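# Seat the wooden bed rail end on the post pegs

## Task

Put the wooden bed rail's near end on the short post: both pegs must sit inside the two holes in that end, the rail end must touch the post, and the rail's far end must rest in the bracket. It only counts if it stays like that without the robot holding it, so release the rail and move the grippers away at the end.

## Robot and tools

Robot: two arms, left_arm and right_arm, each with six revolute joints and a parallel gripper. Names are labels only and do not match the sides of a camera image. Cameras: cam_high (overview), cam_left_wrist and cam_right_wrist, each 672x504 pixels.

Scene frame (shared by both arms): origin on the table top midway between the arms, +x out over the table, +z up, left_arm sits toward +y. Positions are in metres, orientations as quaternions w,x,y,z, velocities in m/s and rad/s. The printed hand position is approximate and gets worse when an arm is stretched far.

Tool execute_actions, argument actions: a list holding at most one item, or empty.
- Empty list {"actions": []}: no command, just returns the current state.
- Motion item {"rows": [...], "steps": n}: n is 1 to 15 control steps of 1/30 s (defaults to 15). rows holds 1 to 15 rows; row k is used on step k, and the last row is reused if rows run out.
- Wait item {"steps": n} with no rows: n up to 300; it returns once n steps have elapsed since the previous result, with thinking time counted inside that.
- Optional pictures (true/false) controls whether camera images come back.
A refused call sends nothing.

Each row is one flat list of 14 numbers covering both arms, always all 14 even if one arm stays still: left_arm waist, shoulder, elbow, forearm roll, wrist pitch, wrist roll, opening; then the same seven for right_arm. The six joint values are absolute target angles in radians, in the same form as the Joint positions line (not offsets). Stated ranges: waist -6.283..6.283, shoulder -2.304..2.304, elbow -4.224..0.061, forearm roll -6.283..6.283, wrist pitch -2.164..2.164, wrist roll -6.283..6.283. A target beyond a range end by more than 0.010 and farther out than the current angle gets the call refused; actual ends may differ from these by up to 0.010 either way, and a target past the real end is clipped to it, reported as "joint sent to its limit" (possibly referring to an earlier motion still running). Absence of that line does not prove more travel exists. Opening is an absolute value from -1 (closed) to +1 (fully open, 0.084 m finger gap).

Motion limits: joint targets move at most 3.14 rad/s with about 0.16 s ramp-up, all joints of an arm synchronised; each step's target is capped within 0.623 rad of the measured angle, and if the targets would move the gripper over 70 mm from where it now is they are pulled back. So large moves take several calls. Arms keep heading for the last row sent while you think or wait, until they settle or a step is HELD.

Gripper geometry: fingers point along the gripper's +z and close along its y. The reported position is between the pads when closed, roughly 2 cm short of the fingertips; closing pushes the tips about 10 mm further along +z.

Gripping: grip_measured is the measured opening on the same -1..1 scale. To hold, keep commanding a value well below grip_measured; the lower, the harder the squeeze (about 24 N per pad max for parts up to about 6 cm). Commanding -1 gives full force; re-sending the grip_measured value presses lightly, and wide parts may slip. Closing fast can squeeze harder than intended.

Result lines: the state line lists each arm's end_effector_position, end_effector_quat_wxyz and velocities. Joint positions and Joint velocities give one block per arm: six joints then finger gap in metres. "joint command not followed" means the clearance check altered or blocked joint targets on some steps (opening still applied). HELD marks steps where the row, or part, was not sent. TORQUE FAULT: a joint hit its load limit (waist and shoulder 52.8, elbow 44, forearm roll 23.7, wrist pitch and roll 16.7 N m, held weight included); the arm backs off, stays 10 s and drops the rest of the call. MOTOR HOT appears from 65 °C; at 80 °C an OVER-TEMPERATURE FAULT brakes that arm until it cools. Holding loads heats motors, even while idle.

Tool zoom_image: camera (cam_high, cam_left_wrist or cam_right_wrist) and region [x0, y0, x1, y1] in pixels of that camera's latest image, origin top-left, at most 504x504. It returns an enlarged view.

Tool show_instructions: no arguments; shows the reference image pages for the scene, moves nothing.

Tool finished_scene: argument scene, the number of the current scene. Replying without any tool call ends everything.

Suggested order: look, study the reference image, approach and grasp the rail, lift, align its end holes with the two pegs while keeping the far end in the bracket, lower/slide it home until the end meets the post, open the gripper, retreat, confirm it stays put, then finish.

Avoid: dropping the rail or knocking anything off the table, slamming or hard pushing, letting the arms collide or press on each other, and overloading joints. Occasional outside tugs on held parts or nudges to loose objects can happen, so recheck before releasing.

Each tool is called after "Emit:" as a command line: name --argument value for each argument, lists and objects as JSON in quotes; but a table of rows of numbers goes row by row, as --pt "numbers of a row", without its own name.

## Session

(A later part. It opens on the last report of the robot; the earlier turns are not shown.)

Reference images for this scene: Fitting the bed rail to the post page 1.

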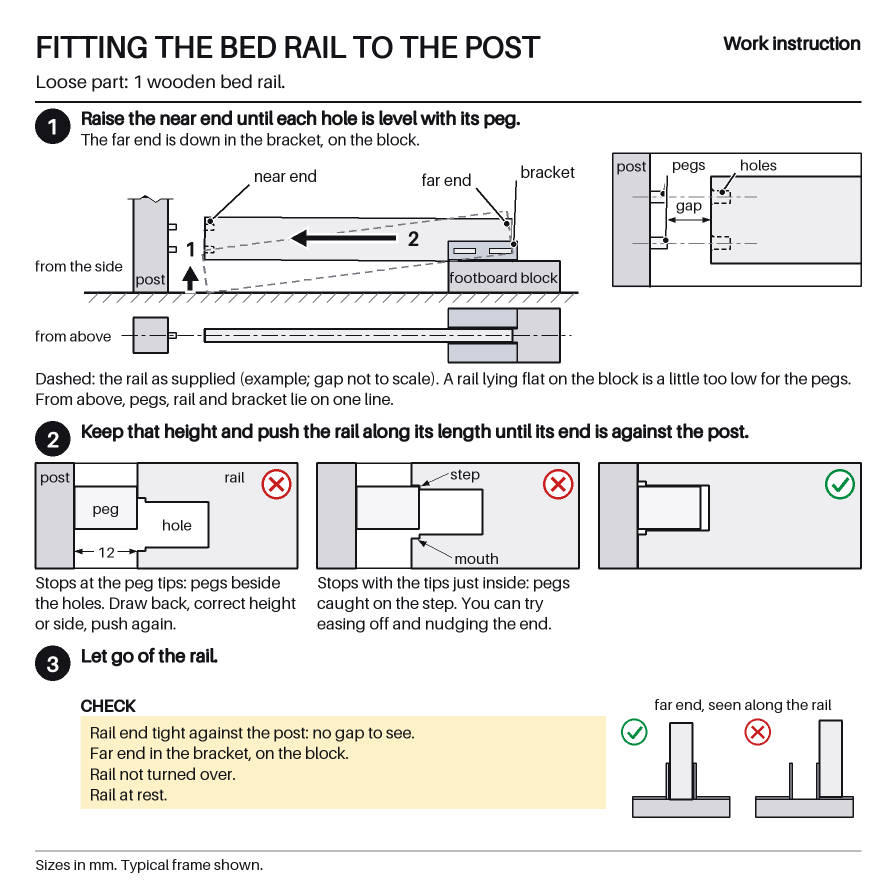

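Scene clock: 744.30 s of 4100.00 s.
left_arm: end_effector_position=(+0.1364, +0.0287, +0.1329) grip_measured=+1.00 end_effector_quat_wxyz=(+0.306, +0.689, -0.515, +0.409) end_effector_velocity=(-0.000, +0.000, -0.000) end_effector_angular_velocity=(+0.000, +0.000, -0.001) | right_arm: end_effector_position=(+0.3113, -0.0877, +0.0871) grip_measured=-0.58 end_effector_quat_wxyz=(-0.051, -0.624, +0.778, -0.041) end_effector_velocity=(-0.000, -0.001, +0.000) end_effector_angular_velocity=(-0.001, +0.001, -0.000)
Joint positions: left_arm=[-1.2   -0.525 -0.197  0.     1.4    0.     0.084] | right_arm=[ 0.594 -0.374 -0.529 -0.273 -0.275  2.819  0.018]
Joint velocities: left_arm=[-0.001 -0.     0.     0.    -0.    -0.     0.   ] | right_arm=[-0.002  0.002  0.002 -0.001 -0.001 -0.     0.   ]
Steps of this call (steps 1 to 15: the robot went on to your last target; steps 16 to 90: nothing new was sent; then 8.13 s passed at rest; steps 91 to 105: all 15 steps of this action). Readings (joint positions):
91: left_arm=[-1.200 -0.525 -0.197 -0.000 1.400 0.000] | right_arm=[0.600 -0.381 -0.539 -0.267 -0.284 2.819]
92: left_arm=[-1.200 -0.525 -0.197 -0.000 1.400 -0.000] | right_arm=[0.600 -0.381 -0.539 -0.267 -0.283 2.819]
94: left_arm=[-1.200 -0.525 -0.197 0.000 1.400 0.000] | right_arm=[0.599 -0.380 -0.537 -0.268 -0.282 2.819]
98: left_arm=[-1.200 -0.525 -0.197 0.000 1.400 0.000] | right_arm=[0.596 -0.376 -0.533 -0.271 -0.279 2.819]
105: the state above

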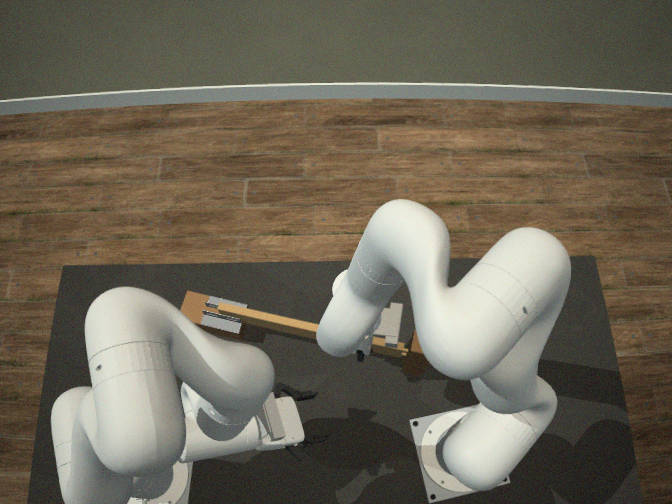

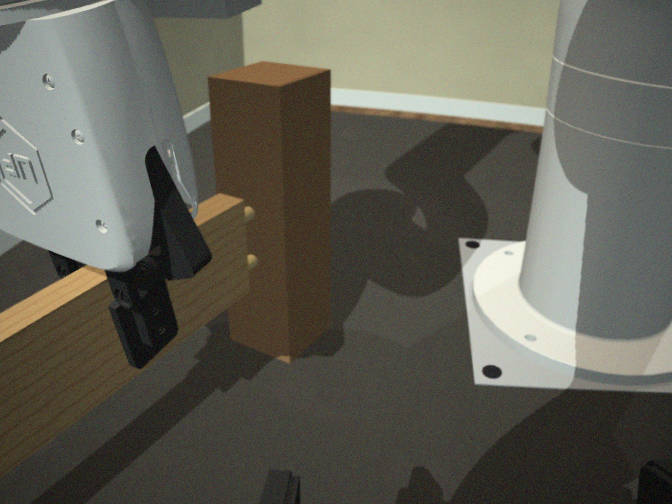

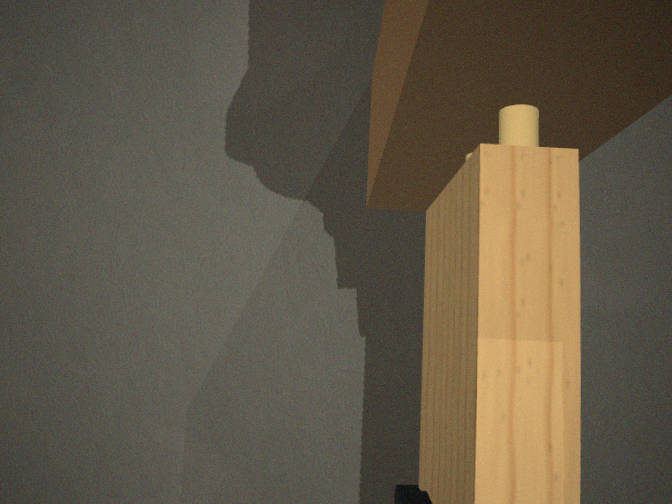

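Emit:
execute_actions --actions '[{"rows":[[-1.2,-0.525,-0.197,0,1.4,0,1,0.5984,-0.3791,-0.5362,-0.2686,-0.2824,2.8193,-1],[-1.2,-0.525,-0.197,0,1.4,0,1,0.5984,-0.3791,-0.5362,-0.2686,-0.2824,2.8193,-1],[-1.2,-0.525,-0.197,0,1.4,0,1,0.5984,-0.3791,-0.5362,-0.2686,-0.2824,2.8193,-1],[-1.2,-0.525,-0.197,0,1.4,0,1,0.5984,-0.3791,-0.5362,-0.2686,-0.2824,2.8193,-1],[-1.2,-0.525,-0.197,0,1.4,0,1,0.6014,-0.3776,-0.5336,-0.2686,-0.2813,2.8223,-1],[-1.2,-0.525,-0.197,0,1.4,0,1,0.6039,-0.3764,-0.5315,-0.2686,-0.2805,2.8248,-1],[-1.2,-0.525,-0.197,0,1.4,0,1,0.6039,-0.3764,-0.5315,-0.2686,-0.2805,2.8248,-1],[-1.2,-0.525,-0.197,0,1.4,0,1,0.6039,-0.3764,-0.5315,-0.2686,-0.2805,2.8248,-1],[-1.2,-0.525,-0.197,0,1.4,0,1,0.6039,-0.3764,-0.5315,-0.2686,-0.2805,2.8248,-1],[-1.2,-0.525,-0.197,0,1.4,0,1,0.6039,-0.3764,-0.5315,-0.2686,-0.2805,2.8248,-1],[-1.2,-0.525,-0.197,0,1.4,0,1,0.6022,-0.3747,-0.5286,-0.2702,-0.2792,2.8247,-1],[-1.2,-0.525,-0.197,0,1.4,0,1,0.6005,-0.373,-0.5257,-0.2718,-0.278,2.8246,-1],[-1.2,-0.525,-0.197,0,1.4,0,1,0.5995,-0.372,-0.524,-0.2728,-0.2772,2.8245,-1]],"steps":15}]' --pictures false

Emit:
execute_actions --actions '[{"steps":10}]'

Emit:
zoom_image --camera "cam_left_wrist" --region '[180,160,340,320]'

Scene clock: 762.43 s of 4100.00 s.
left_arm: end_effector_position=(+0.1364, +0.0287, +0.1329) grip_measured=+1.00 end_effector_quat_wxyz=(+0.306, +0.689, -0.515, +0.409) end_effector_velocity=(-0.000, +0.000, -0.000) end_effector_angular_velocity=(+0.001, +0.001, -0.001) | right_arm: end_effector_position=(+0.3080, -0.0880, +0.0866) grip_measured=-0.58 end_effector_quat_wxyz=(-0.054, -0.624, +0.778, -0.042) end_effector_velocity=(+0.000, -0.001, +0.001) end_effector_angular_velocity=(+0.036, -0.022, +0.009)
Joint positions: left_arm=[-1.2   -0.525 -0.197  0.     1.4    0.     0.084] | right_arm=[ 0.601 -0.374 -0.527 -0.271 -0.279  2.825  0.019]
Joint velocities: left_arm=[-0.001 -0.     0.     0.    -0.001 -0.    -0.   ] | right_arm=[-0.01   0.024  0.029 -0.016  0.048 -0.001  0.   ]
Steps of this call (steps 1 to 15: the robot went on to your last target; steps 16 to 90: nothing new was sent; then 14.63 s passed at rest; steps 91 to 105: all 15 steps of this action). Readings (joint positions):
91: left_arm=[-1.200 -0.525 -0.197 -0.000 1.400 0.000] | right_arm=[0.593 -0.374 -0.528 -0.273 -0.274 2.819]
92: left_arm=[-1.200 -0.525 -0.197 -0.000 1.400 0.000] | right_arm=[0.594 -0.375 -0.529 -0.273 -0.275 2.819]
94: left_arm=[-1.200 -0.525 -0.197 0.000 1.400 0.000] | right_arm=[0.595 -0.377 -0.532 -0.271 -0.279 2.819]
98: left_arm=[-1.200 -0.525 -0.197 0.000 1.400 0.000] | right_arm=[0.600 -0.378 -0.531 -0.269 -0.284 2.822]
105: the state above

Scene clock: 762.77 s of 4100.00 s.
left_arm: end_effector_position=(+0.1364, +0.0287, +0.1329) grip_measured=+1.00 end_effector_quat_wxyz=(+0.306, +0.689, -0.515, +0.409) end_effector_velocity=(-0.000, -0.001, +0.000) end_effector_angular_velocity=(-0.001, -0.000, -0.002) | right_arm: end_effector_position=(+0.3080, -0.0883, +0.0868) grip_measured=-0.58 end_effector_quat_wxyz=(-0.053, -0.624, +0.778, -0.042) end_effector_velocity=(+0.000, -0.000, +0.000) end_effector_angular_velocity=(-0.001, -0.000, +0.000)
Joint positions: left_arm=[-1.2   -0.525 -0.197  0.     1.4    0.     0.084] | right_arm=[ 0.6   -0.372 -0.525 -0.273 -0.276  2.824  0.019]
Joint velocities: left_arm=[-0.001  0.001 -0.     0.     0.     0.    -0.   ] | right_arm=[-0.     0.001 -0.    -0.    -0.002 -0.     0.   ]
Steps of this call (steps 1 to 10: the robot went on to your last target). Readings (joint positions):
1: left_arm=[-1.200 -0.525 -0.197 0.000 1.400 0.000] | right_arm=[0.600 -0.374 -0.526 -0.272 -0.277 2.825]
2: left_arm=[-1.200 -0.525 -0.197 -0.000 1.400 0.000] | right_arm=[0.600 -0.373 -0.525 -0.272 -0.276 2.825]
4: left_arm=[-1.200 -0.525 -0.197 0.000 1.400 0.000] | right_arm=[0.600 -0.372 -0.525 -0.272 -0.276 2.825]
8: left_arm=[-1.200 -0.525 -0.197 0.000 1.400 -0.000] | right_arm=[0.600 -0.372 -0.525 -0.273 -0.276 2.824]
10: the state above

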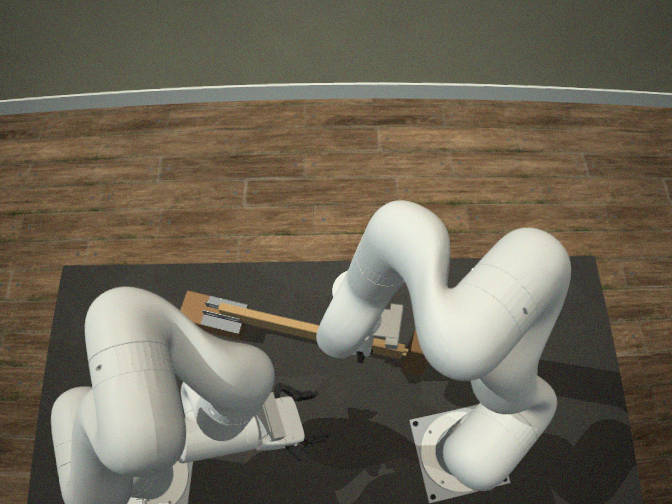

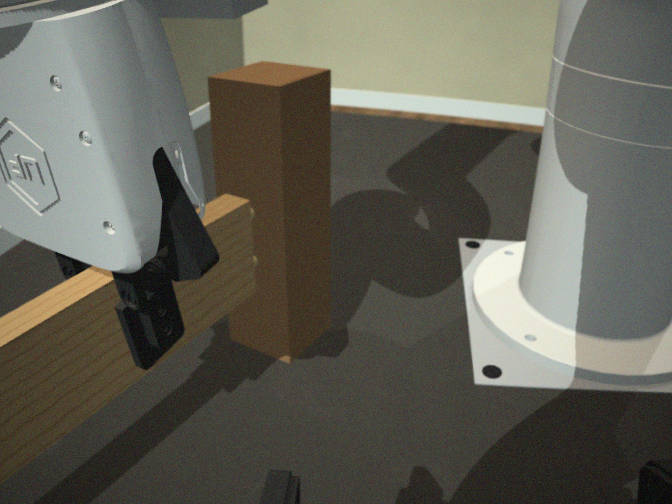

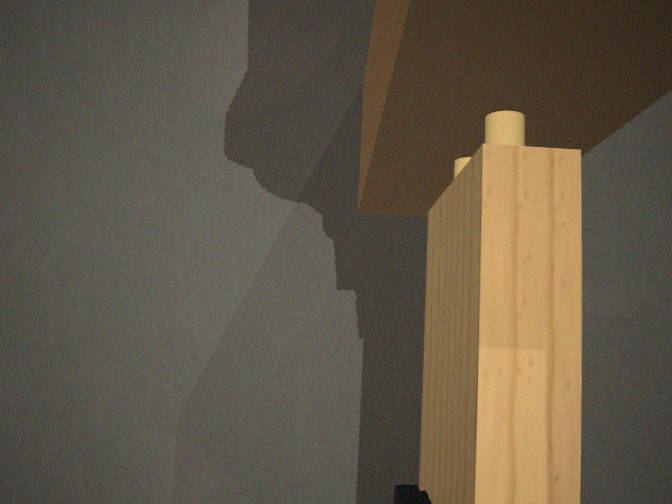

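Region (180, 160, 340, 320) of cam_left_wrist's 672x504 image, scaled by 3.150, with more detail than that image has.

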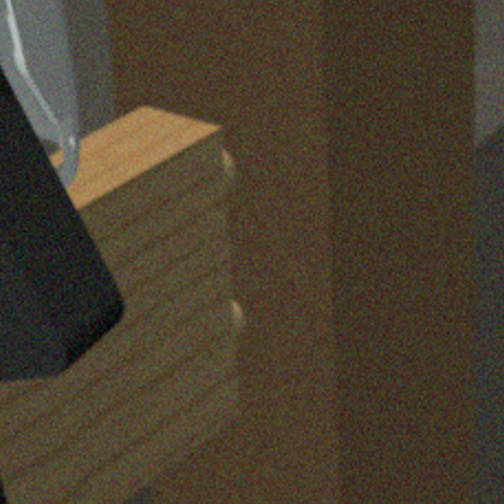

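Emit:
execute_actions --actions '[{"rows":[[-1.2,-0.525,-0.197,0,1.4,0,1,0.5995,-0.3756,-0.524,-0.2728,-0.2736,2.8245,-1],[-1.2,-0.525,-0.197,0,1.4,0,1,0.5995,-0.3792,-0.524,-0.2728,-0.27,2.8245,-1]],"steps":15}]' --pictures true

Emit:
zoom_image --camera "cam_left_wrist" --region '[180,160,340,320]'

Emit:
execute_actions --actions '[{"rows":[[-1.2,-0.525,-0.197,0,1.4,0,1,0.5995,-0.372,-0.524,-0.2728,-0.2772,2.8245,-1],[-1.2,-0.525,-0.197,0,1.4,0,1,0.5995,-0.3684,-0.524,-0.2728,-0.2808,2.8245,-1],[-1.2,-0.525,-0.197,0,1.4,0,1,0.5995,-0.3648,-0.524,-0.2728,-0.2844,2.8245,-1]],"steps":15}]'

Emit:
zoom_image --camera "cam_left_wrist" --region '[180,160,340,320]'

Scene clock: 776.60 s of 4100.00 s.
left_arm: end_effector_position=(+0.1364, +0.0287, +0.1329) grip_measured=+1.00 end_effector_quat_wxyz=(+0.306, +0.689, -0.515, +0.409) end_effector_velocity=(+0.000, +0.000, -0.000) end_effector_angular_velocity=(+0.001, -0.000, +0.000) | right_arm: end_effector_position=(+0.3080, -0.0883, +0.0848) grip_measured=-0.58 end_effector_quat_wxyz=(-0.054, -0.624, +0.778, -0.042) end_effector_velocity=(+0.000, +0.001, -0.001) end_effector_angular_velocity=(+0.003, -0.001, +0.001)
Joint positions: left_arm=[-1.2   -0.525 -0.197 -0.     1.4    0.     0.084] | right_arm=[ 0.599 -0.379 -0.526 -0.273 -0.273  2.824  0.019]
Joint velocities: left_arm=[ 0.    -0.001 -0.    -0.     0.    -0.     0.   ] | right_arm=[-0.    -0.003  0.    -0.     0.007 -0.001  0.   ]
Steps of this call (steps 1 to 15: the robot went on to your last target; steps 16 to 90: nothing new was sent; then 10.33 s passed at rest; steps 91 to 105: all 15 steps of this action). Readings (joint positions):
91: left_arm=[-1.200 -0.525 -0.197 0.000 1.400 0.000] | right_arm=[0.600 -0.372 -0.524 -0.273 -0.276 2.825]
92: left_arm=[-1.200 -0.525 -0.197 0.000 1.400 -0.000] | right_arm=[0.599 -0.372 -0.524 -0.273 -0.276 2.824]
94: left_arm=[-1.200 -0.525 -0.197 -0.000 1.400 -0.000] | right_arm=[0.599 -0.375 -0.525 -0.273 -0.274 2.824]
98: left_arm=[-1.200 -0.525 -0.197 -0.000 1.400 -0.000] | right_arm=[0.599 -0.377 -0.526 -0.273 -0.274 2.824]
105: the state above

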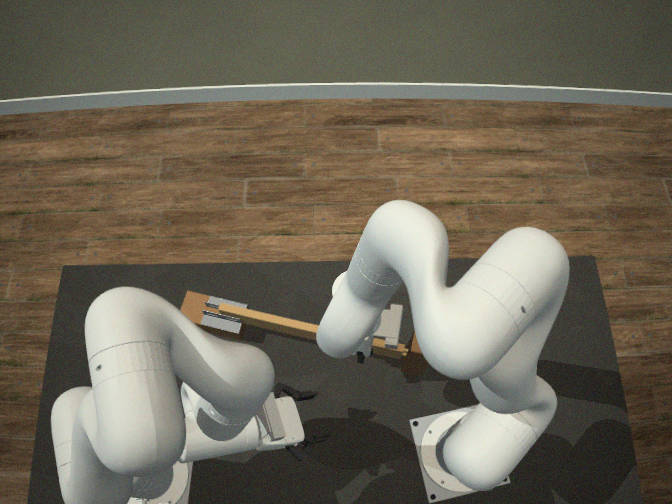

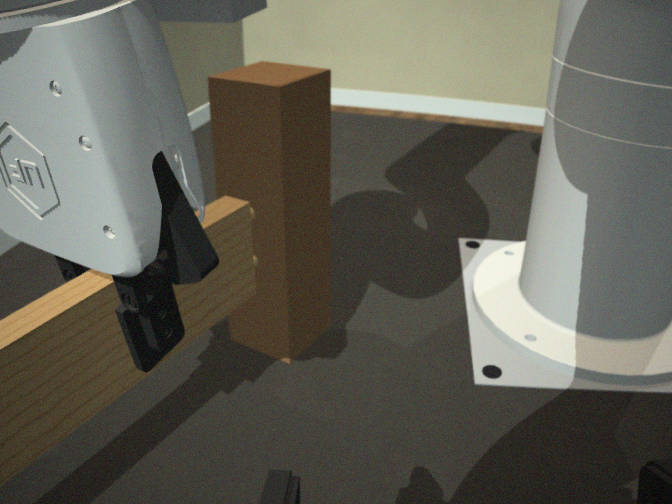

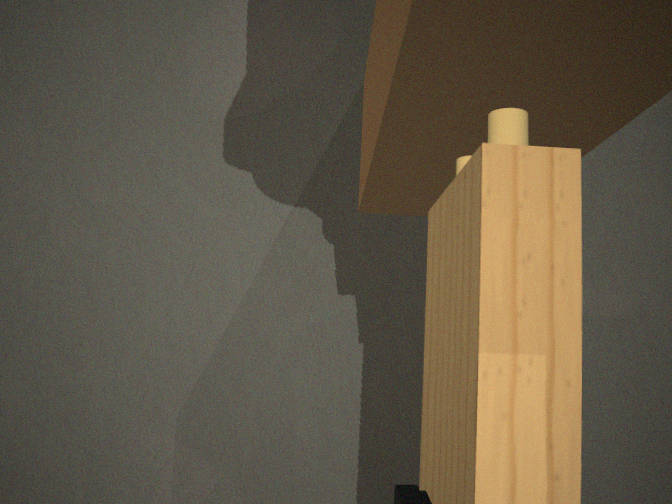

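Region (180, 160, 340, 320) of cam_left_wrist's 672x504 image, scaled by 3.150, with more detail than that image has.

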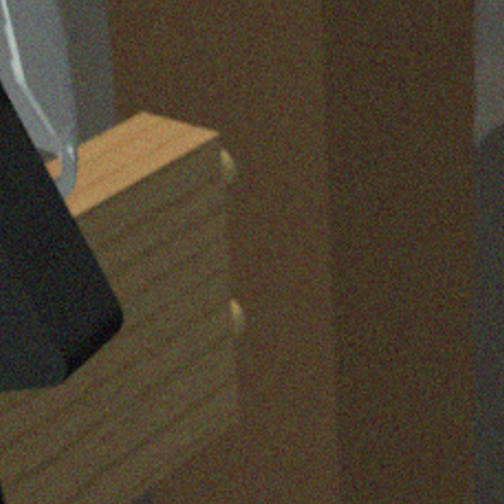

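Scene clock: 777.10 s of 4100.00 s.
left_arm: end_effector_position=(+0.1364, +0.0287, +0.1329) grip_measured=+1.00 end_effector_quat_wxyz=(+0.306, +0.689, -0.515, +0.409) end_effector_velocity=(+0.001, +0.000, -0.000) end_effector_angular_velocity=(+0.000, +0.000, +0.002) | right_arm: end_effector_position=(+0.3081, -0.0884, +0.0889) grip_measured=-0.58 end_effector_quat_wxyz=(-0.053, -0.624, +0.778, -0.042) end_effector_velocity=(+0.000, -0.001, +0.001) end_effector_angular_velocity=(-0.000, -0.001, -0.002)
Joint positions: left_arm=[-1.2   -0.525 -0.197 -0.     1.4   -0.     0.084] | right_arm=[ 0.6   -0.365 -0.523 -0.272 -0.281  2.825  0.019]
Joint velocities: left_arm=[ 0.002  0.     0.     0.     0.    -0.    -0.   ] | right_arm=[-0.001  0.003  0.001 -0.    -0.002  0.001  0.   ]
Steps of this call (steps 1 to 15: all 15 steps of this action). Readings (joint positions):
1: left_arm=[-1.200 -0.525 -0.197 -0.000 1.400 0.000] | right_arm=[0.599 -0.379 -0.526 -0.273 -0.273 2.824]
2: left_arm=[-1.200 -0.525 -0.197 -0.000 1.400 -0.000] | right_arm=[0.599 -0.378 -0.526 -0.273 -0.273 2.824]
4: left_arm=[-1.200 -0.525 -0.197 -0.000 1.400 -0.000] | right_arm=[0.599 -0.375 -0.524 -0.273 -0.273 2.824]
8: left_arm=[-1.200 -0.525 -0.197 0.000 1.400 0.000] | right_arm=[0.600 -0.368 -0.523 -0.273 -0.278 2.824]
15: the state above

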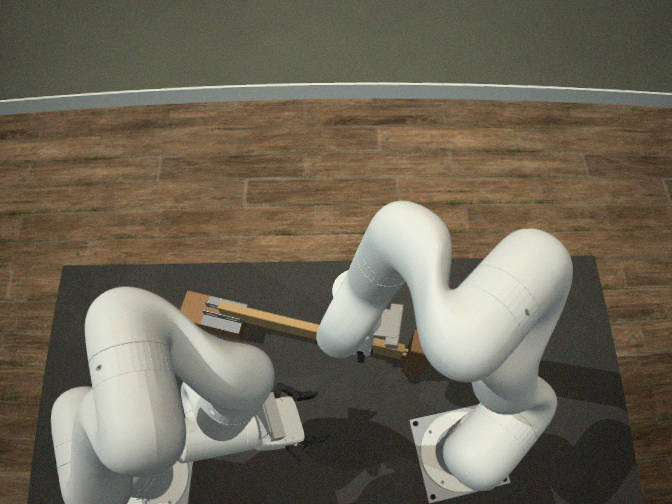

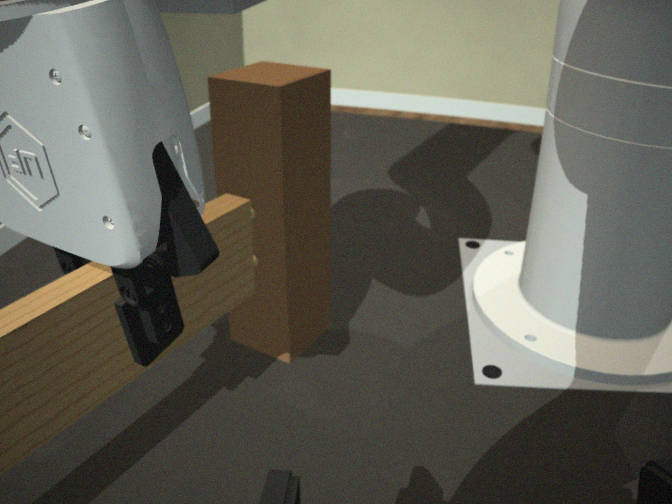

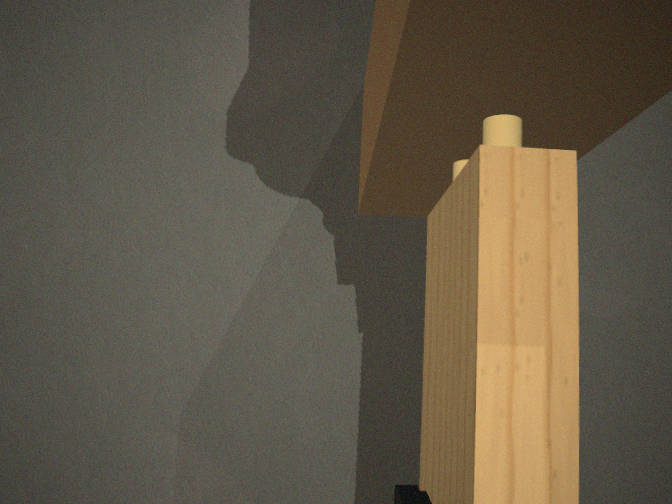

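Region (180, 160, 340, 320) of cam_left_wrist's 672x504 image, scaled by 3.150, with more detail than that image has.

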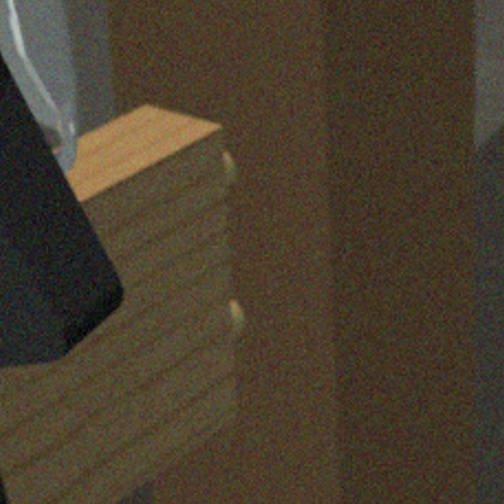

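Emit:
execute_actions --actions '[{"rows":[[-1.2,-0.525,-0.197,0,1.4,0,1,0.5997,-0.3672,-0.524,-0.2728,-0.2805,2.8245,-1]],"steps":15}]'

Emit:
zoom_image --camera "cam_left_wrist" --region '[180,160,340,320]'

Scene clock: 785.83 s of 4100.00 s.
left_arm: end_effector_position=(+0.1364, +0.0287, +0.1329) grip_measured=+1.00 end_effector_quat_wxyz=(+0.306, +0.689, -0.515, +0.409) end_effector_velocity=(+0.000, -0.001, +0.001) end_effector_angular_velocity=(-0.002, -0.001, +0.001) | right_arm: end_effector_position=(+0.3083, -0.0885, +0.0886) grip_measured=-0.58 end_effector_quat_wxyz=(-0.053, -0.624, +0.778, -0.043) end_effector_velocity=(-0.000, +0.000, -0.000) end_effector_angular_velocity=(+0.001, -0.000, -0.001)
Joint positions: left_arm=[-1.2   -0.525 -0.197  0.     1.4   -0.     0.084] | right_arm=[ 0.6   -0.367 -0.524 -0.273 -0.281  2.824  0.019]
Joint velocities: left_arm=[ 0.     0.001 -0.    -0.001  0.     0.    -0.   ] | right_arm=[ 0.    -0.001  0.     0.     0.002  0.001 -0.   ]
Steps of this call (steps 1 to 15: the robot went on to your last target; steps 16 to 90: nothing new was sent; then 5.23 s passed at rest; steps 91 to 105: all 15 steps of this action). Readings (joint positions):
91: left_arm=[-1.200 -0.525 -0.197 0.000 1.400 -0.000] | right_arm=[0.600 -0.365 -0.524 -0.273 -0.282 2.825]
92: left_arm=[-1.200 -0.525 -0.197 -0.000 1.400 0.000] | right_arm=[0.600 -0.365 -0.524 -0.273 -0.282 2.825]
94: left_arm=[-1.200 -0.525 -0.197 -0.000 1.400 -0.000] | right_arm=[0.600 -0.366 -0.524 -0.273 -0.282 2.824]
98: left_arm=[-1.200 -0.525 -0.197 -0.000 1.400 0.000] | right_arm=[0.600 -0.367 -0.524 -0.273 -0.281 2.824]
105: the state above

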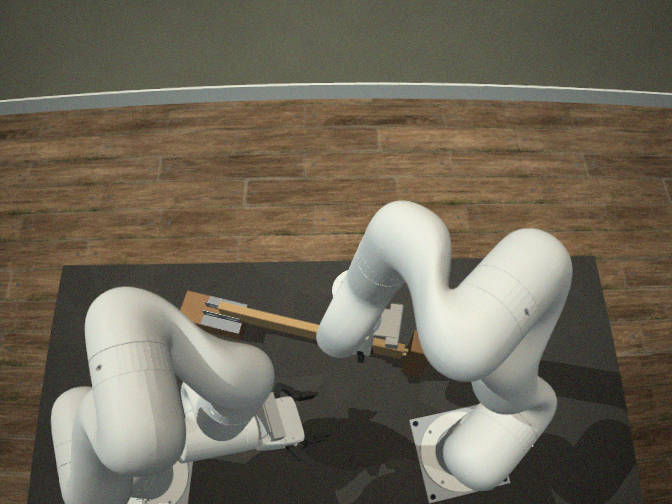

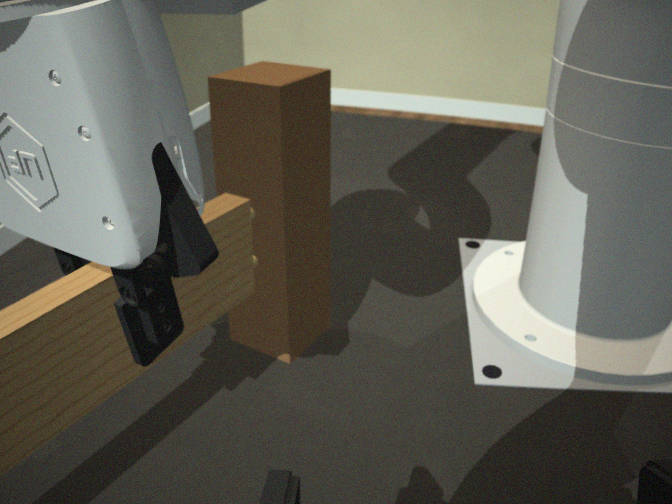

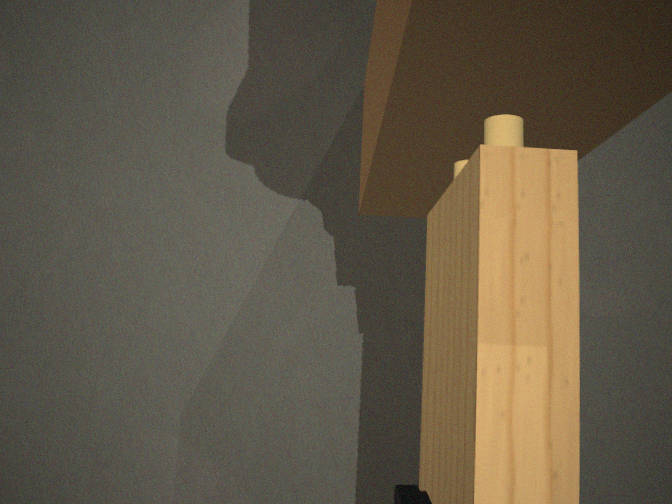

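Region (180, 160, 340, 320) of cam_left_wrist's 672x504 image, scaled by 3.150, with more detail than that image has.

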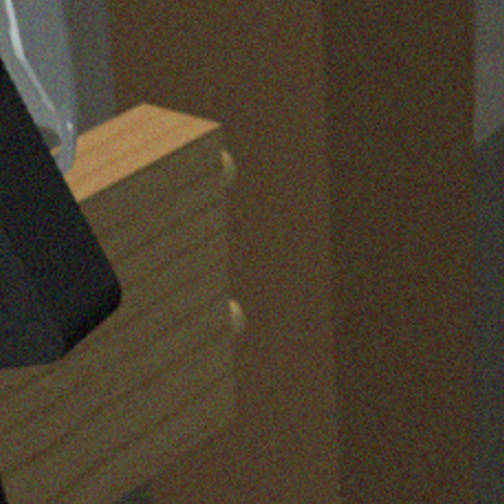

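Emit:
execute_actions --actions '[{"rows":[[-1.2,-0.525,-0.197,0,1.4,0,1,0.5987,-0.3662,-0.5223,-0.2737,-0.2798,2.8245,-1],[-1.2,-0.525,-0.197,0,1.4,0,1,0.5987,-0.3666,-0.5223,-0.2737,-0.2794,2.8245,-1],[-1.2,-0.525,-0.197,0,1.4,0,1,0.5987,-0.367,-0.5223,-0.2737,-0.279,2.8245,-1],[-1.2,-0.525,-0.197,0,1.4,0,1,0.5987,-0.3674,-0.5223,-0.2737,-0.2786,2.8245,-1],[-1.2,-0.525,-0.197,0,1.4,0,1,0.5987,-0.3678,-0.5223,-0.2737,-0.2782,2.8245,-1],[-1.2,-0.525,-0.197,0,1.4,0,1,0.5987,-0.3682,-0.5223,-0.2737,-0.2778,2.8245,-1],[-1.2,-0.525,-0.197,0,1.4,0,1,0.5987,-0.3686,-0.5223,-0.2737,-0.2774,2.8245,-1],[-1.2,-0.525,-0.197,0,1.4,0,1,0.5987,-0.369,-0.5223,-0.2737,-0.277,2.8245,-1],[-1.2,-0.525,-0.197,0,1.4,0,1,0.5987,-0.3694,-0.5223,-0.2737,-0.2766,2.8245,-1],[-1.2,-0.525,-0.197,0,1.4,0,1,0.5987,-0.3698,-0.5223,-0.2737,-0.2762,2.8245,-1],[-1.2,-0.525,-0.197,0,1.4,0,1,0.5987,-0.3702,-0.5223,-0.2737,-0.2758,2.8245,-1],[-1.2,-0.525,-0.197,0,1.4,0,1,0.5987,-0.3706,-0.5223,-0.2737,-0.2754,2.8245,-1]],"steps":15}]'

Emit:
zoom_image --camera "cam_left_wrist" --region '[180,160,340,320]'

Scene clock: 801.70 s of 4100.00 s.
left_arm: end_effector_position=(+0.1364, +0.0287, +0.1329) grip_measured=+1.00 end_effector_quat_wxyz=(+0.306, +0.689, -0.515, +0.409) end_effector_velocity=(+0.001, +0.000, -0.000) end_effector_angular_velocity=(+0.001, -0.000, +0.002) | right_arm: end_effector_position=(+0.3079, -0.0888, +0.0871) grip_measured=-0.58 end_effector_quat_wxyz=(-0.053, -0.624, +0.778, -0.042) end_effector_velocity=(-0.000, +0.000, -0.002) end_effector_angular_velocity=(+0.001, +0.001, -0.000)
Joint positions: left_arm=[-1.2   -0.525 -0.197 -0.     1.4   -0.     0.084] | right_arm=[ 0.599 -0.37  -0.523 -0.274 -0.276  2.825  0.019]
Joint velocities: left_arm=[ 0.001  0.     0.    -0.001 -0.     0.    -0.   ] | right_arm=[ 0.    -0.007 -0.001  0.     0.005  0.001 -0.   ]
Steps of this call (steps 1 to 15: the robot went on to your last target; steps 16 to 90: nothing new was sent; then 12.37 s passed at rest; steps 91 to 105: all 15 steps of this action). Readings (joint positions):
91: left_arm=[-1.200 -0.525 -0.197 0.000 1.400 0.000] | right_arm=[0.600 -0.367 -0.524 -0.273 -0.280 2.824]
92: left_arm=[-1.200 -0.525 -0.197 -0.000 1.400 -0.000] | right_arm=[0.600 -0.367 -0.524 -0.273 -0.280 2.825]
94: left_arm=[-1.200 -0.525 -0.197 -0.000 1.400 0.000] | right_arm=[0.599 -0.367 -0.523 -0.273 -0.279 2.825]
98: left_arm=[-1.200 -0.525 -0.197 0.000 1.400 -0.000] | right_arm=[0.599 -0.368 -0.523 -0.274 -0.278 2.825]
105: the state above

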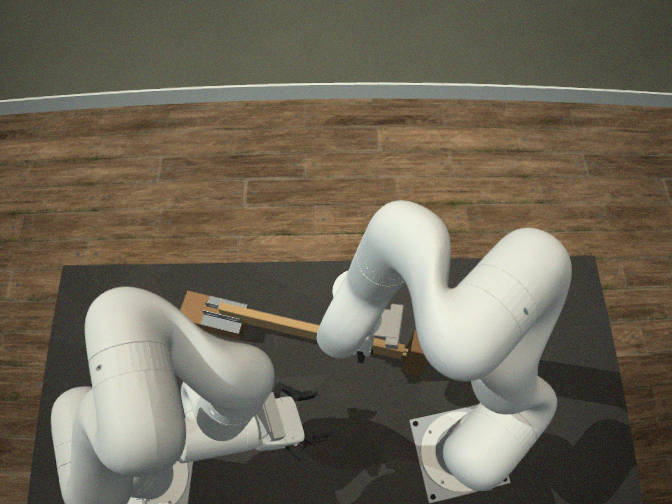

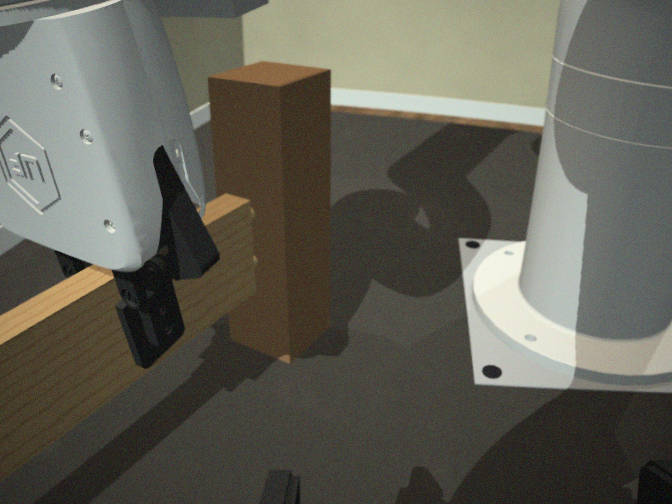

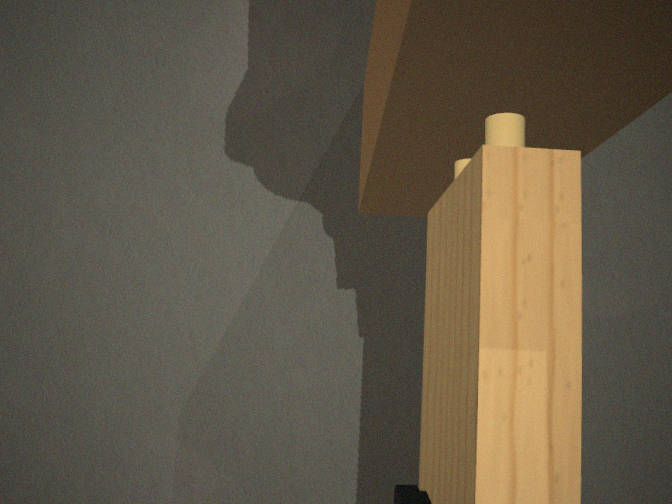

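Region (180, 160, 340, 320) of cam_left_wrist's 672x504 image, scaled by 3.150, with more detail than that image has.

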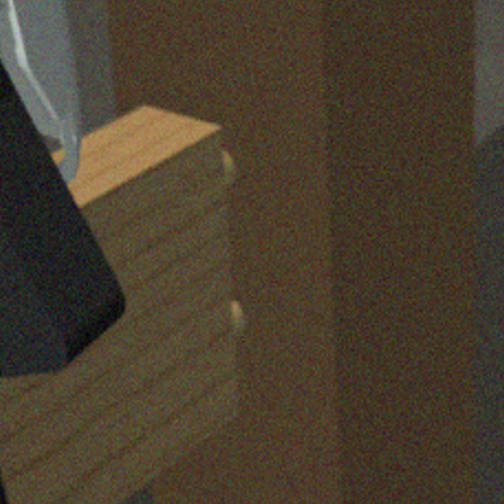

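Emit:
execute_actions --actions '[{"rows":[[-1.2,-0.525,-0.197,0,1.4,0,1,0.5993,-0.3699,-0.5218,-0.2737,-0.2756,2.8251,-1],[-1.2,-0.525,-0.197,0,1.4,0,1,0.5999,-0.3696,-0.5213,-0.2737,-0.2754,2.8257,-1],[-1.2,-0.525,-0.197,0,1.4,0,1,0.6005,-0.3693,-0.5208,-0.2737,-0.2752,2.8263,-1],[-1.2,-0.525,-0.197,0,1.4,0,1,0.6011,-0.369,-0.5203,-0.2737,-0.275,2.8269,-1],[-1.2,-0.525,-0.197,0,1.4,0,1,0.6017,-0.3687,-0.5198,-0.2737,-0.2748,2.8275,-1],[-1.2,-0.525,-0.197,0,1.4,0,1,0.6017,-0.3687,-0.5198,-0.2737,-0.2748,2.8275,-1],[-1.2,-0.525,-0.197,0,1.4,0,1,0.6009,-0.3691,-0.5205,-0.2737,-0.2751,2.8267,-1],[-1.2,-0.525,-0.197,0,1.4,0,1,0.6001,-0.3695,-0.5212,-0.2737,-0.2754,2.8259,-1],[-1.2,-0.525,-0.197,0,1.4,0,1,0.5993,-0.3699,-0.5218,-0.2737,-0.2756,2.8251,-1],[-1.2,-0.525,-0.197,0,1.4,0,1,0.5985,-0.3703,-0.5225,-0.2737,-0.2759,2.8243,-1],[-1.2,-0.525,-0.197,0,1.4,0,1,0.5977,-0.3707,-0.5232,-0.2737,-0.2762,2.8235,-1],[-1.2,-0.525,-0.197,0,1.4,0,1,0.5969,-0.3711,-0.5239,-0.2737,-0.2765,2.8227,-1],[-1.2,-0.525,-0.197,0,1.4,0,1,0.5961,-0.3715,-0.5245,-0.2737,-0.2768,2.8219,-1],[-1.2,-0.525,-0.197,0,1.4,0,1,0.5957,-0.3717,-0.5249,-0.2737,-0.2769,2.8215,-1]],"steps":15}]'

Scene clock: 829.50 s of 4100.00 s.
left_arm: end_effector_position=(+0.1364, +0.0287, +0.1329) grip_measured=+1.00 end_effector_quat_wxyz=(+0.306, +0.689, -0.515, +0.409) end_effector_velocity=(+0.000, +0.000, -0.000) end_effector_angular_velocity=(+0.000, -0.000, +0.001) | right_arm: end_effector_position=(+0.3080, -0.0889, +0.0870) grip_measured=-0.58 end_effector_quat_wxyz=(-0.053, -0.624, +0.778, -0.042) end_effector_velocity=(+0.003, -0.001, -0.001) end_effector_angular_velocity=(-0.005, +0.006, +0.001)
Joint positions: left_arm=[-1.2   -0.525 -0.197 -0.     1.4   -0.     0.084] | right_arm=[ 0.598 -0.371 -0.523 -0.273 -0.275  2.823  0.019]
Joint velocities: left_arm=[ 0.    -0.001  0.    -0.     0.     0.    -0.   ] | right_arm=[-0.009 -0.007 -0.008  0.007 -0.008 -0.016  0.   ]
Steps of this call (steps 1 to 15: the robot went on to your last target; steps 16 to 90: nothing new was sent; then 24.30 s passed at rest; steps 91 to 105: all 15 steps of this action). Readings (joint positions):
91: left_arm=[-1.200 -0.525 -0.197 -0.000 1.400 -0.000] | right_arm=[0.599 -0.371 -0.523 -0.274 -0.275 2.825]
92: left_arm=[-1.200 -0.525 -0.197 0.000 1.400 -0.000] | right_arm=[0.599 -0.371 -0.523 -0.274 -0.275 2.825]
94: left_arm=[-1.200 -0.525 -0.197 -0.000 1.400 0.000] | right_arm=[0.599 -0.370 -0.522 -0.274 -0.275 2.825]
98: left_arm=[-1.200 -0.525 -0.197 0.000 1.400 -0.000] | right_arm=[0.600 -0.370 -0.522 -0.274 -0.274 2.827]
105: the state above

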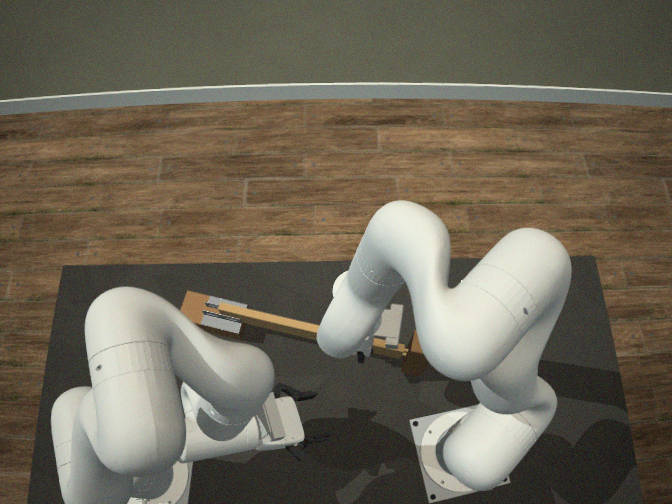

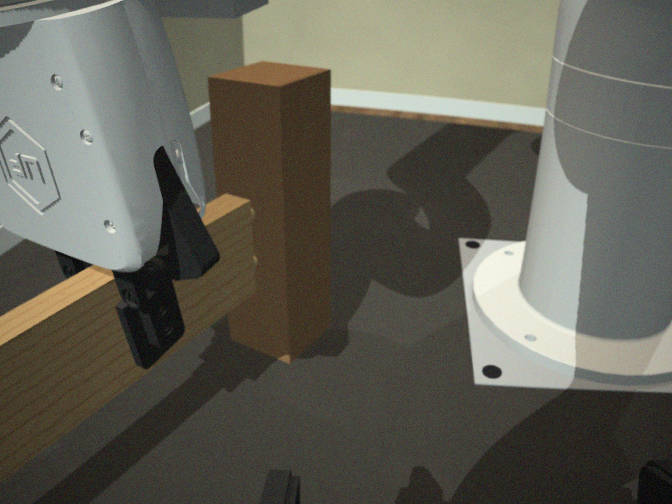

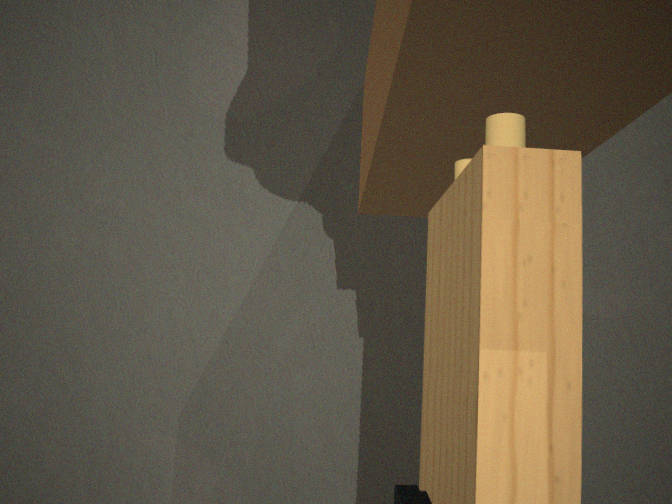

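Emit:
execute_actions --actions '[{"steps":12}]'

Emit:
zoom_image --camera "cam_left_wrist" --region '[180,160,340,320]'

Scene clock: 834.27 s of 4100.00 s.
left_arm: end_effector_position=(+0.1364, +0.0287, +0.1329) grip_measured=+1.00 end_effector_quat_wxyz=(+0.306, +0.689, -0.515, +0.409) end_effector_velocity=(+0.001, +0.000, +0.000) end_effector_angular_velocity=(-0.001, -0.001, +0.002) | right_arm: end_effector_position=(+0.3090, -0.0893, +0.0870) grip_measured=-0.58 end_effector_quat_wxyz=(-0.053, -0.624, +0.778, -0.042) end_effector_velocity=(+0.000, -0.000, +0.000) end_effector_angular_velocity=(-0.000, +0.000, +0.001)
Joint positions: left_arm=[-1.2   -0.525 -0.197  0.     1.4    0.     0.084] | right_arm=[ 0.596 -0.372 -0.525 -0.274 -0.277  2.821  0.019]
Joint velocities: left_arm=[ 0.002  0.001  0.    -0.     0.     0.    -0.   ] | right_arm=[-0.     0.     0.     0.    -0.    -0.001 -0.   ]
Steps of this call (steps 1 to 15: the robot went on to your last target; steps 16 to 90: nothing new was sent; then 1.77 s passed at rest). Readings (joint positions):
1: left_arm=[-1.200 -0.525 -0.197 0.000 1.400 -0.000] | right_arm=[0.598 -0.371 -0.523 -0.273 -0.276 2.823]
2: left_arm=[-1.200 -0.525 -0.197 0.000 1.400 0.000] | right_arm=[0.598 -0.371 -0.524 -0.273 -0.276 2.822]
4: left_arm=[-1.200 -0.525 -0.197 -0.000 1.400 0.000] | right_arm=[0.597 -0.372 -0.524 -0.273 -0.276 2.822]
8: left_arm=[-1.200 -0.525 -0.197 -0.000 1.400 0.000] | right_arm=[0.596 -0.372 -0.524 -0.273 -0.277 2.822]
90: the state above
All arms were judged still, so your last target was given up. Only a new action makes them travel on or press farther. Fingers that are still opening or closing keep moving.

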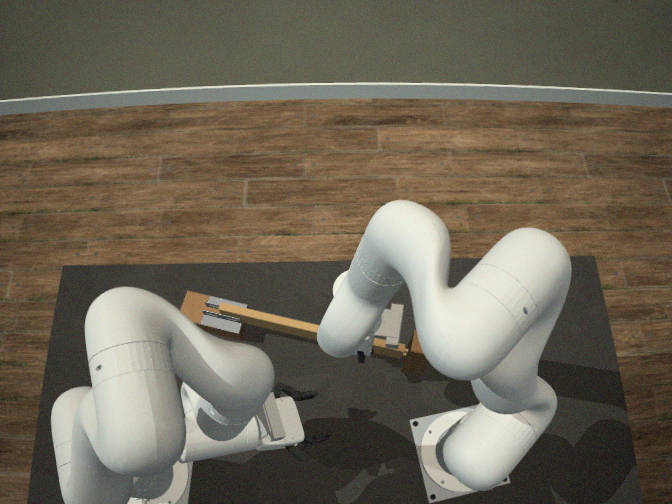

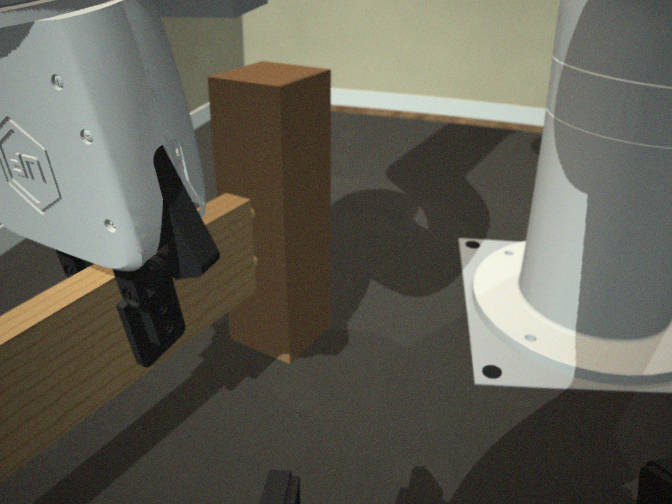

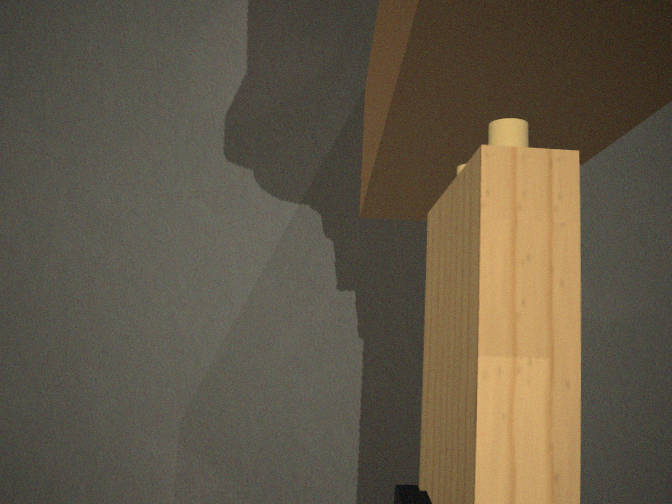

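Region (180, 160, 340, 320) of cam_left_wrist's 672x504 image, scaled by 3.150, with more detail than that image has.

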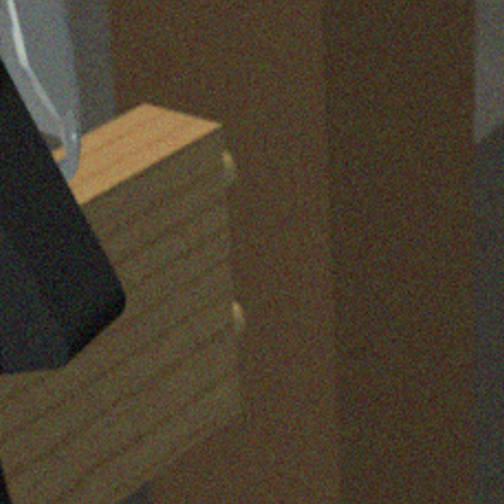

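Caught (peg shorter, no lag). Advance from here, relaxing lateral to x≈.3085.

Emit:
execute_actions --actions '[{"rows":[[-1.2,-0.525,-0.197,0,1.4,0,1,0.5958,-0.3711,-0.5235,-0.2742,-0.2764,2.822,-1],[-1.2,-0.525,-0.197,0,1.4,0,1,0.5952,-0.3705,-0.5225,-0.2748,-0.276,2.822,-1],[-1.2,-0.525,-0.197,0,1.4,0,1,0.5946,-0.3699,-0.5215,-0.2753,-0.2756,2.822,-1],[-1.2,-0.525,-0.197,0,1.4,0,1,0.5941,-0.3694,-0.5206,-0.2758,-0.2752,2.8219,-1],[-1.2,-0.525,-0.197,0,1.4,0,1,0.5935,-0.3688,-0.5196,-0.2764,-0.2748,2.8219,-1],[-1.2,-0.525,-0.197,0,1.4,0,1,0.5929,-0.3682,-0.5186,-0.2769,-0.2744,2.8219,-1],[-1.2,-0.525,-0.197,0,1.4,0,1,0.5924,-0.3677,-0.5177,-0.2774,-0.274,2.8218,-1],[-1.2,-0.525,-0.197,0,1.4,0,1,0.5918,-0.3671,-0.5167,-0.278,-0.2736,2.8218,-1],[-1.2,-0.525,-0.197,0,1.4,0,1,0.5912,-0.3665,-0.5157,-0.2785,-0.2732,2.8218,-1],[-1.2,-0.525,-0.197,0,1.4,0,1,0.5907,-0.366,-0.5148,-0.279,-0.2728,2.8217,-1]],"steps":15}]'

Scene clock: 849.57 s of 4100.00 s.
left_arm: end_effector_position=(+0.1364, +0.0287, +0.1329) grip_measured=+1.00 end_effector_quat_wxyz=(+0.306, +0.689, -0.515, +0.409) end_effector_velocity=(-0.000, +0.000, +0.000) end_effector_angular_velocity=(+0.000, +0.001, -0.000) | right_arm: end_effector_position=(+0.3079, -0.0926, +0.0870) grip_measured=-0.58 end_effector_quat_wxyz=(-0.053, -0.624, +0.778, -0.042) end_effector_velocity=(-0.001, -0.002, -0.000) end_effector_angular_velocity=(-0.001, +0.001, -0.000)
Joint positions: left_arm=[-1.2   -0.525 -0.197  0.     1.4    0.     0.084] | right_arm=[ 0.591 -0.366 -0.516 -0.279 -0.272  2.822  0.019]
Joint velocities: left_arm=[ 0.     0.001  0.     0.001 -0.001 -0.    -0.   ] | right_arm=[-0.003  0.003  0.005 -0.003  0.001  0.    -0.   ]
Steps of this call (steps 1 to 90: nothing new was sent; then 11.80 s passed at rest; steps 91 to 105: all 15 steps of this action). Readings (joint positions):
91: left_arm=[-1.200 -0.525 -0.197 -0.000 1.400 -0.000] | right_arm=[0.596 -0.372 -0.525 -0.274 -0.277 2.822]
92: left_arm=[-1.200 -0.525 -0.197 0.000 1.400 0.000] | right_arm=[0.596 -0.372 -0.525 -0.274 -0.277 2.822]
94: left_arm=[-1.200 -0.525 -0.197 -0.000 1.400 0.000] | right_arm=[0.595 -0.371 -0.524 -0.274 -0.276 2.822]
98: left_arm=[-1.200 -0.525 -0.197 0.000 1.400 -0.000] | right_arm=[0.594 -0.369 -0.521 -0.276 -0.274 2.822]
105: the state above

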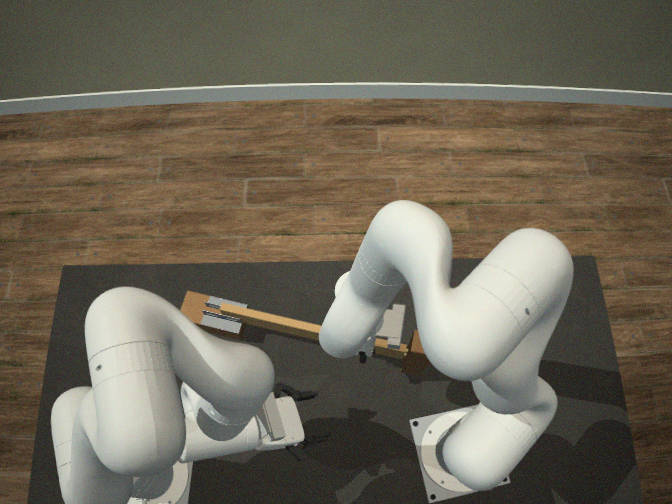

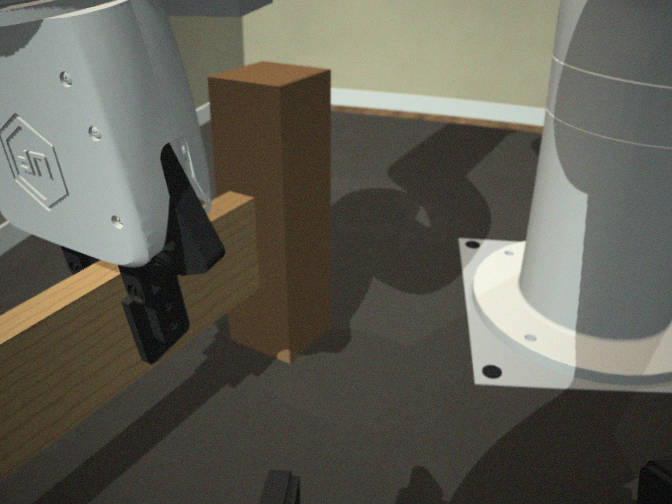

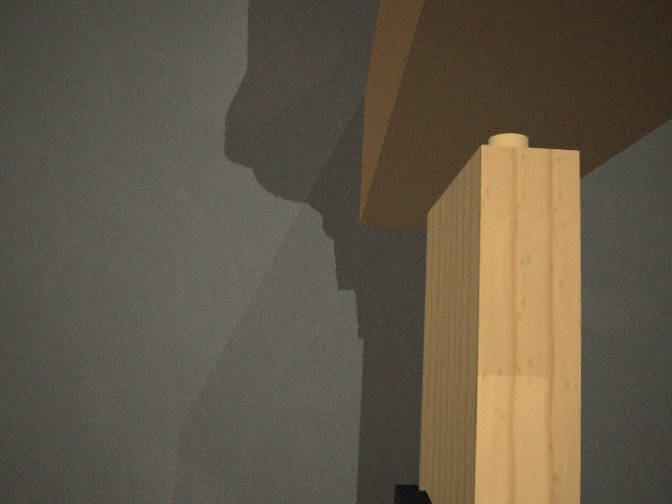

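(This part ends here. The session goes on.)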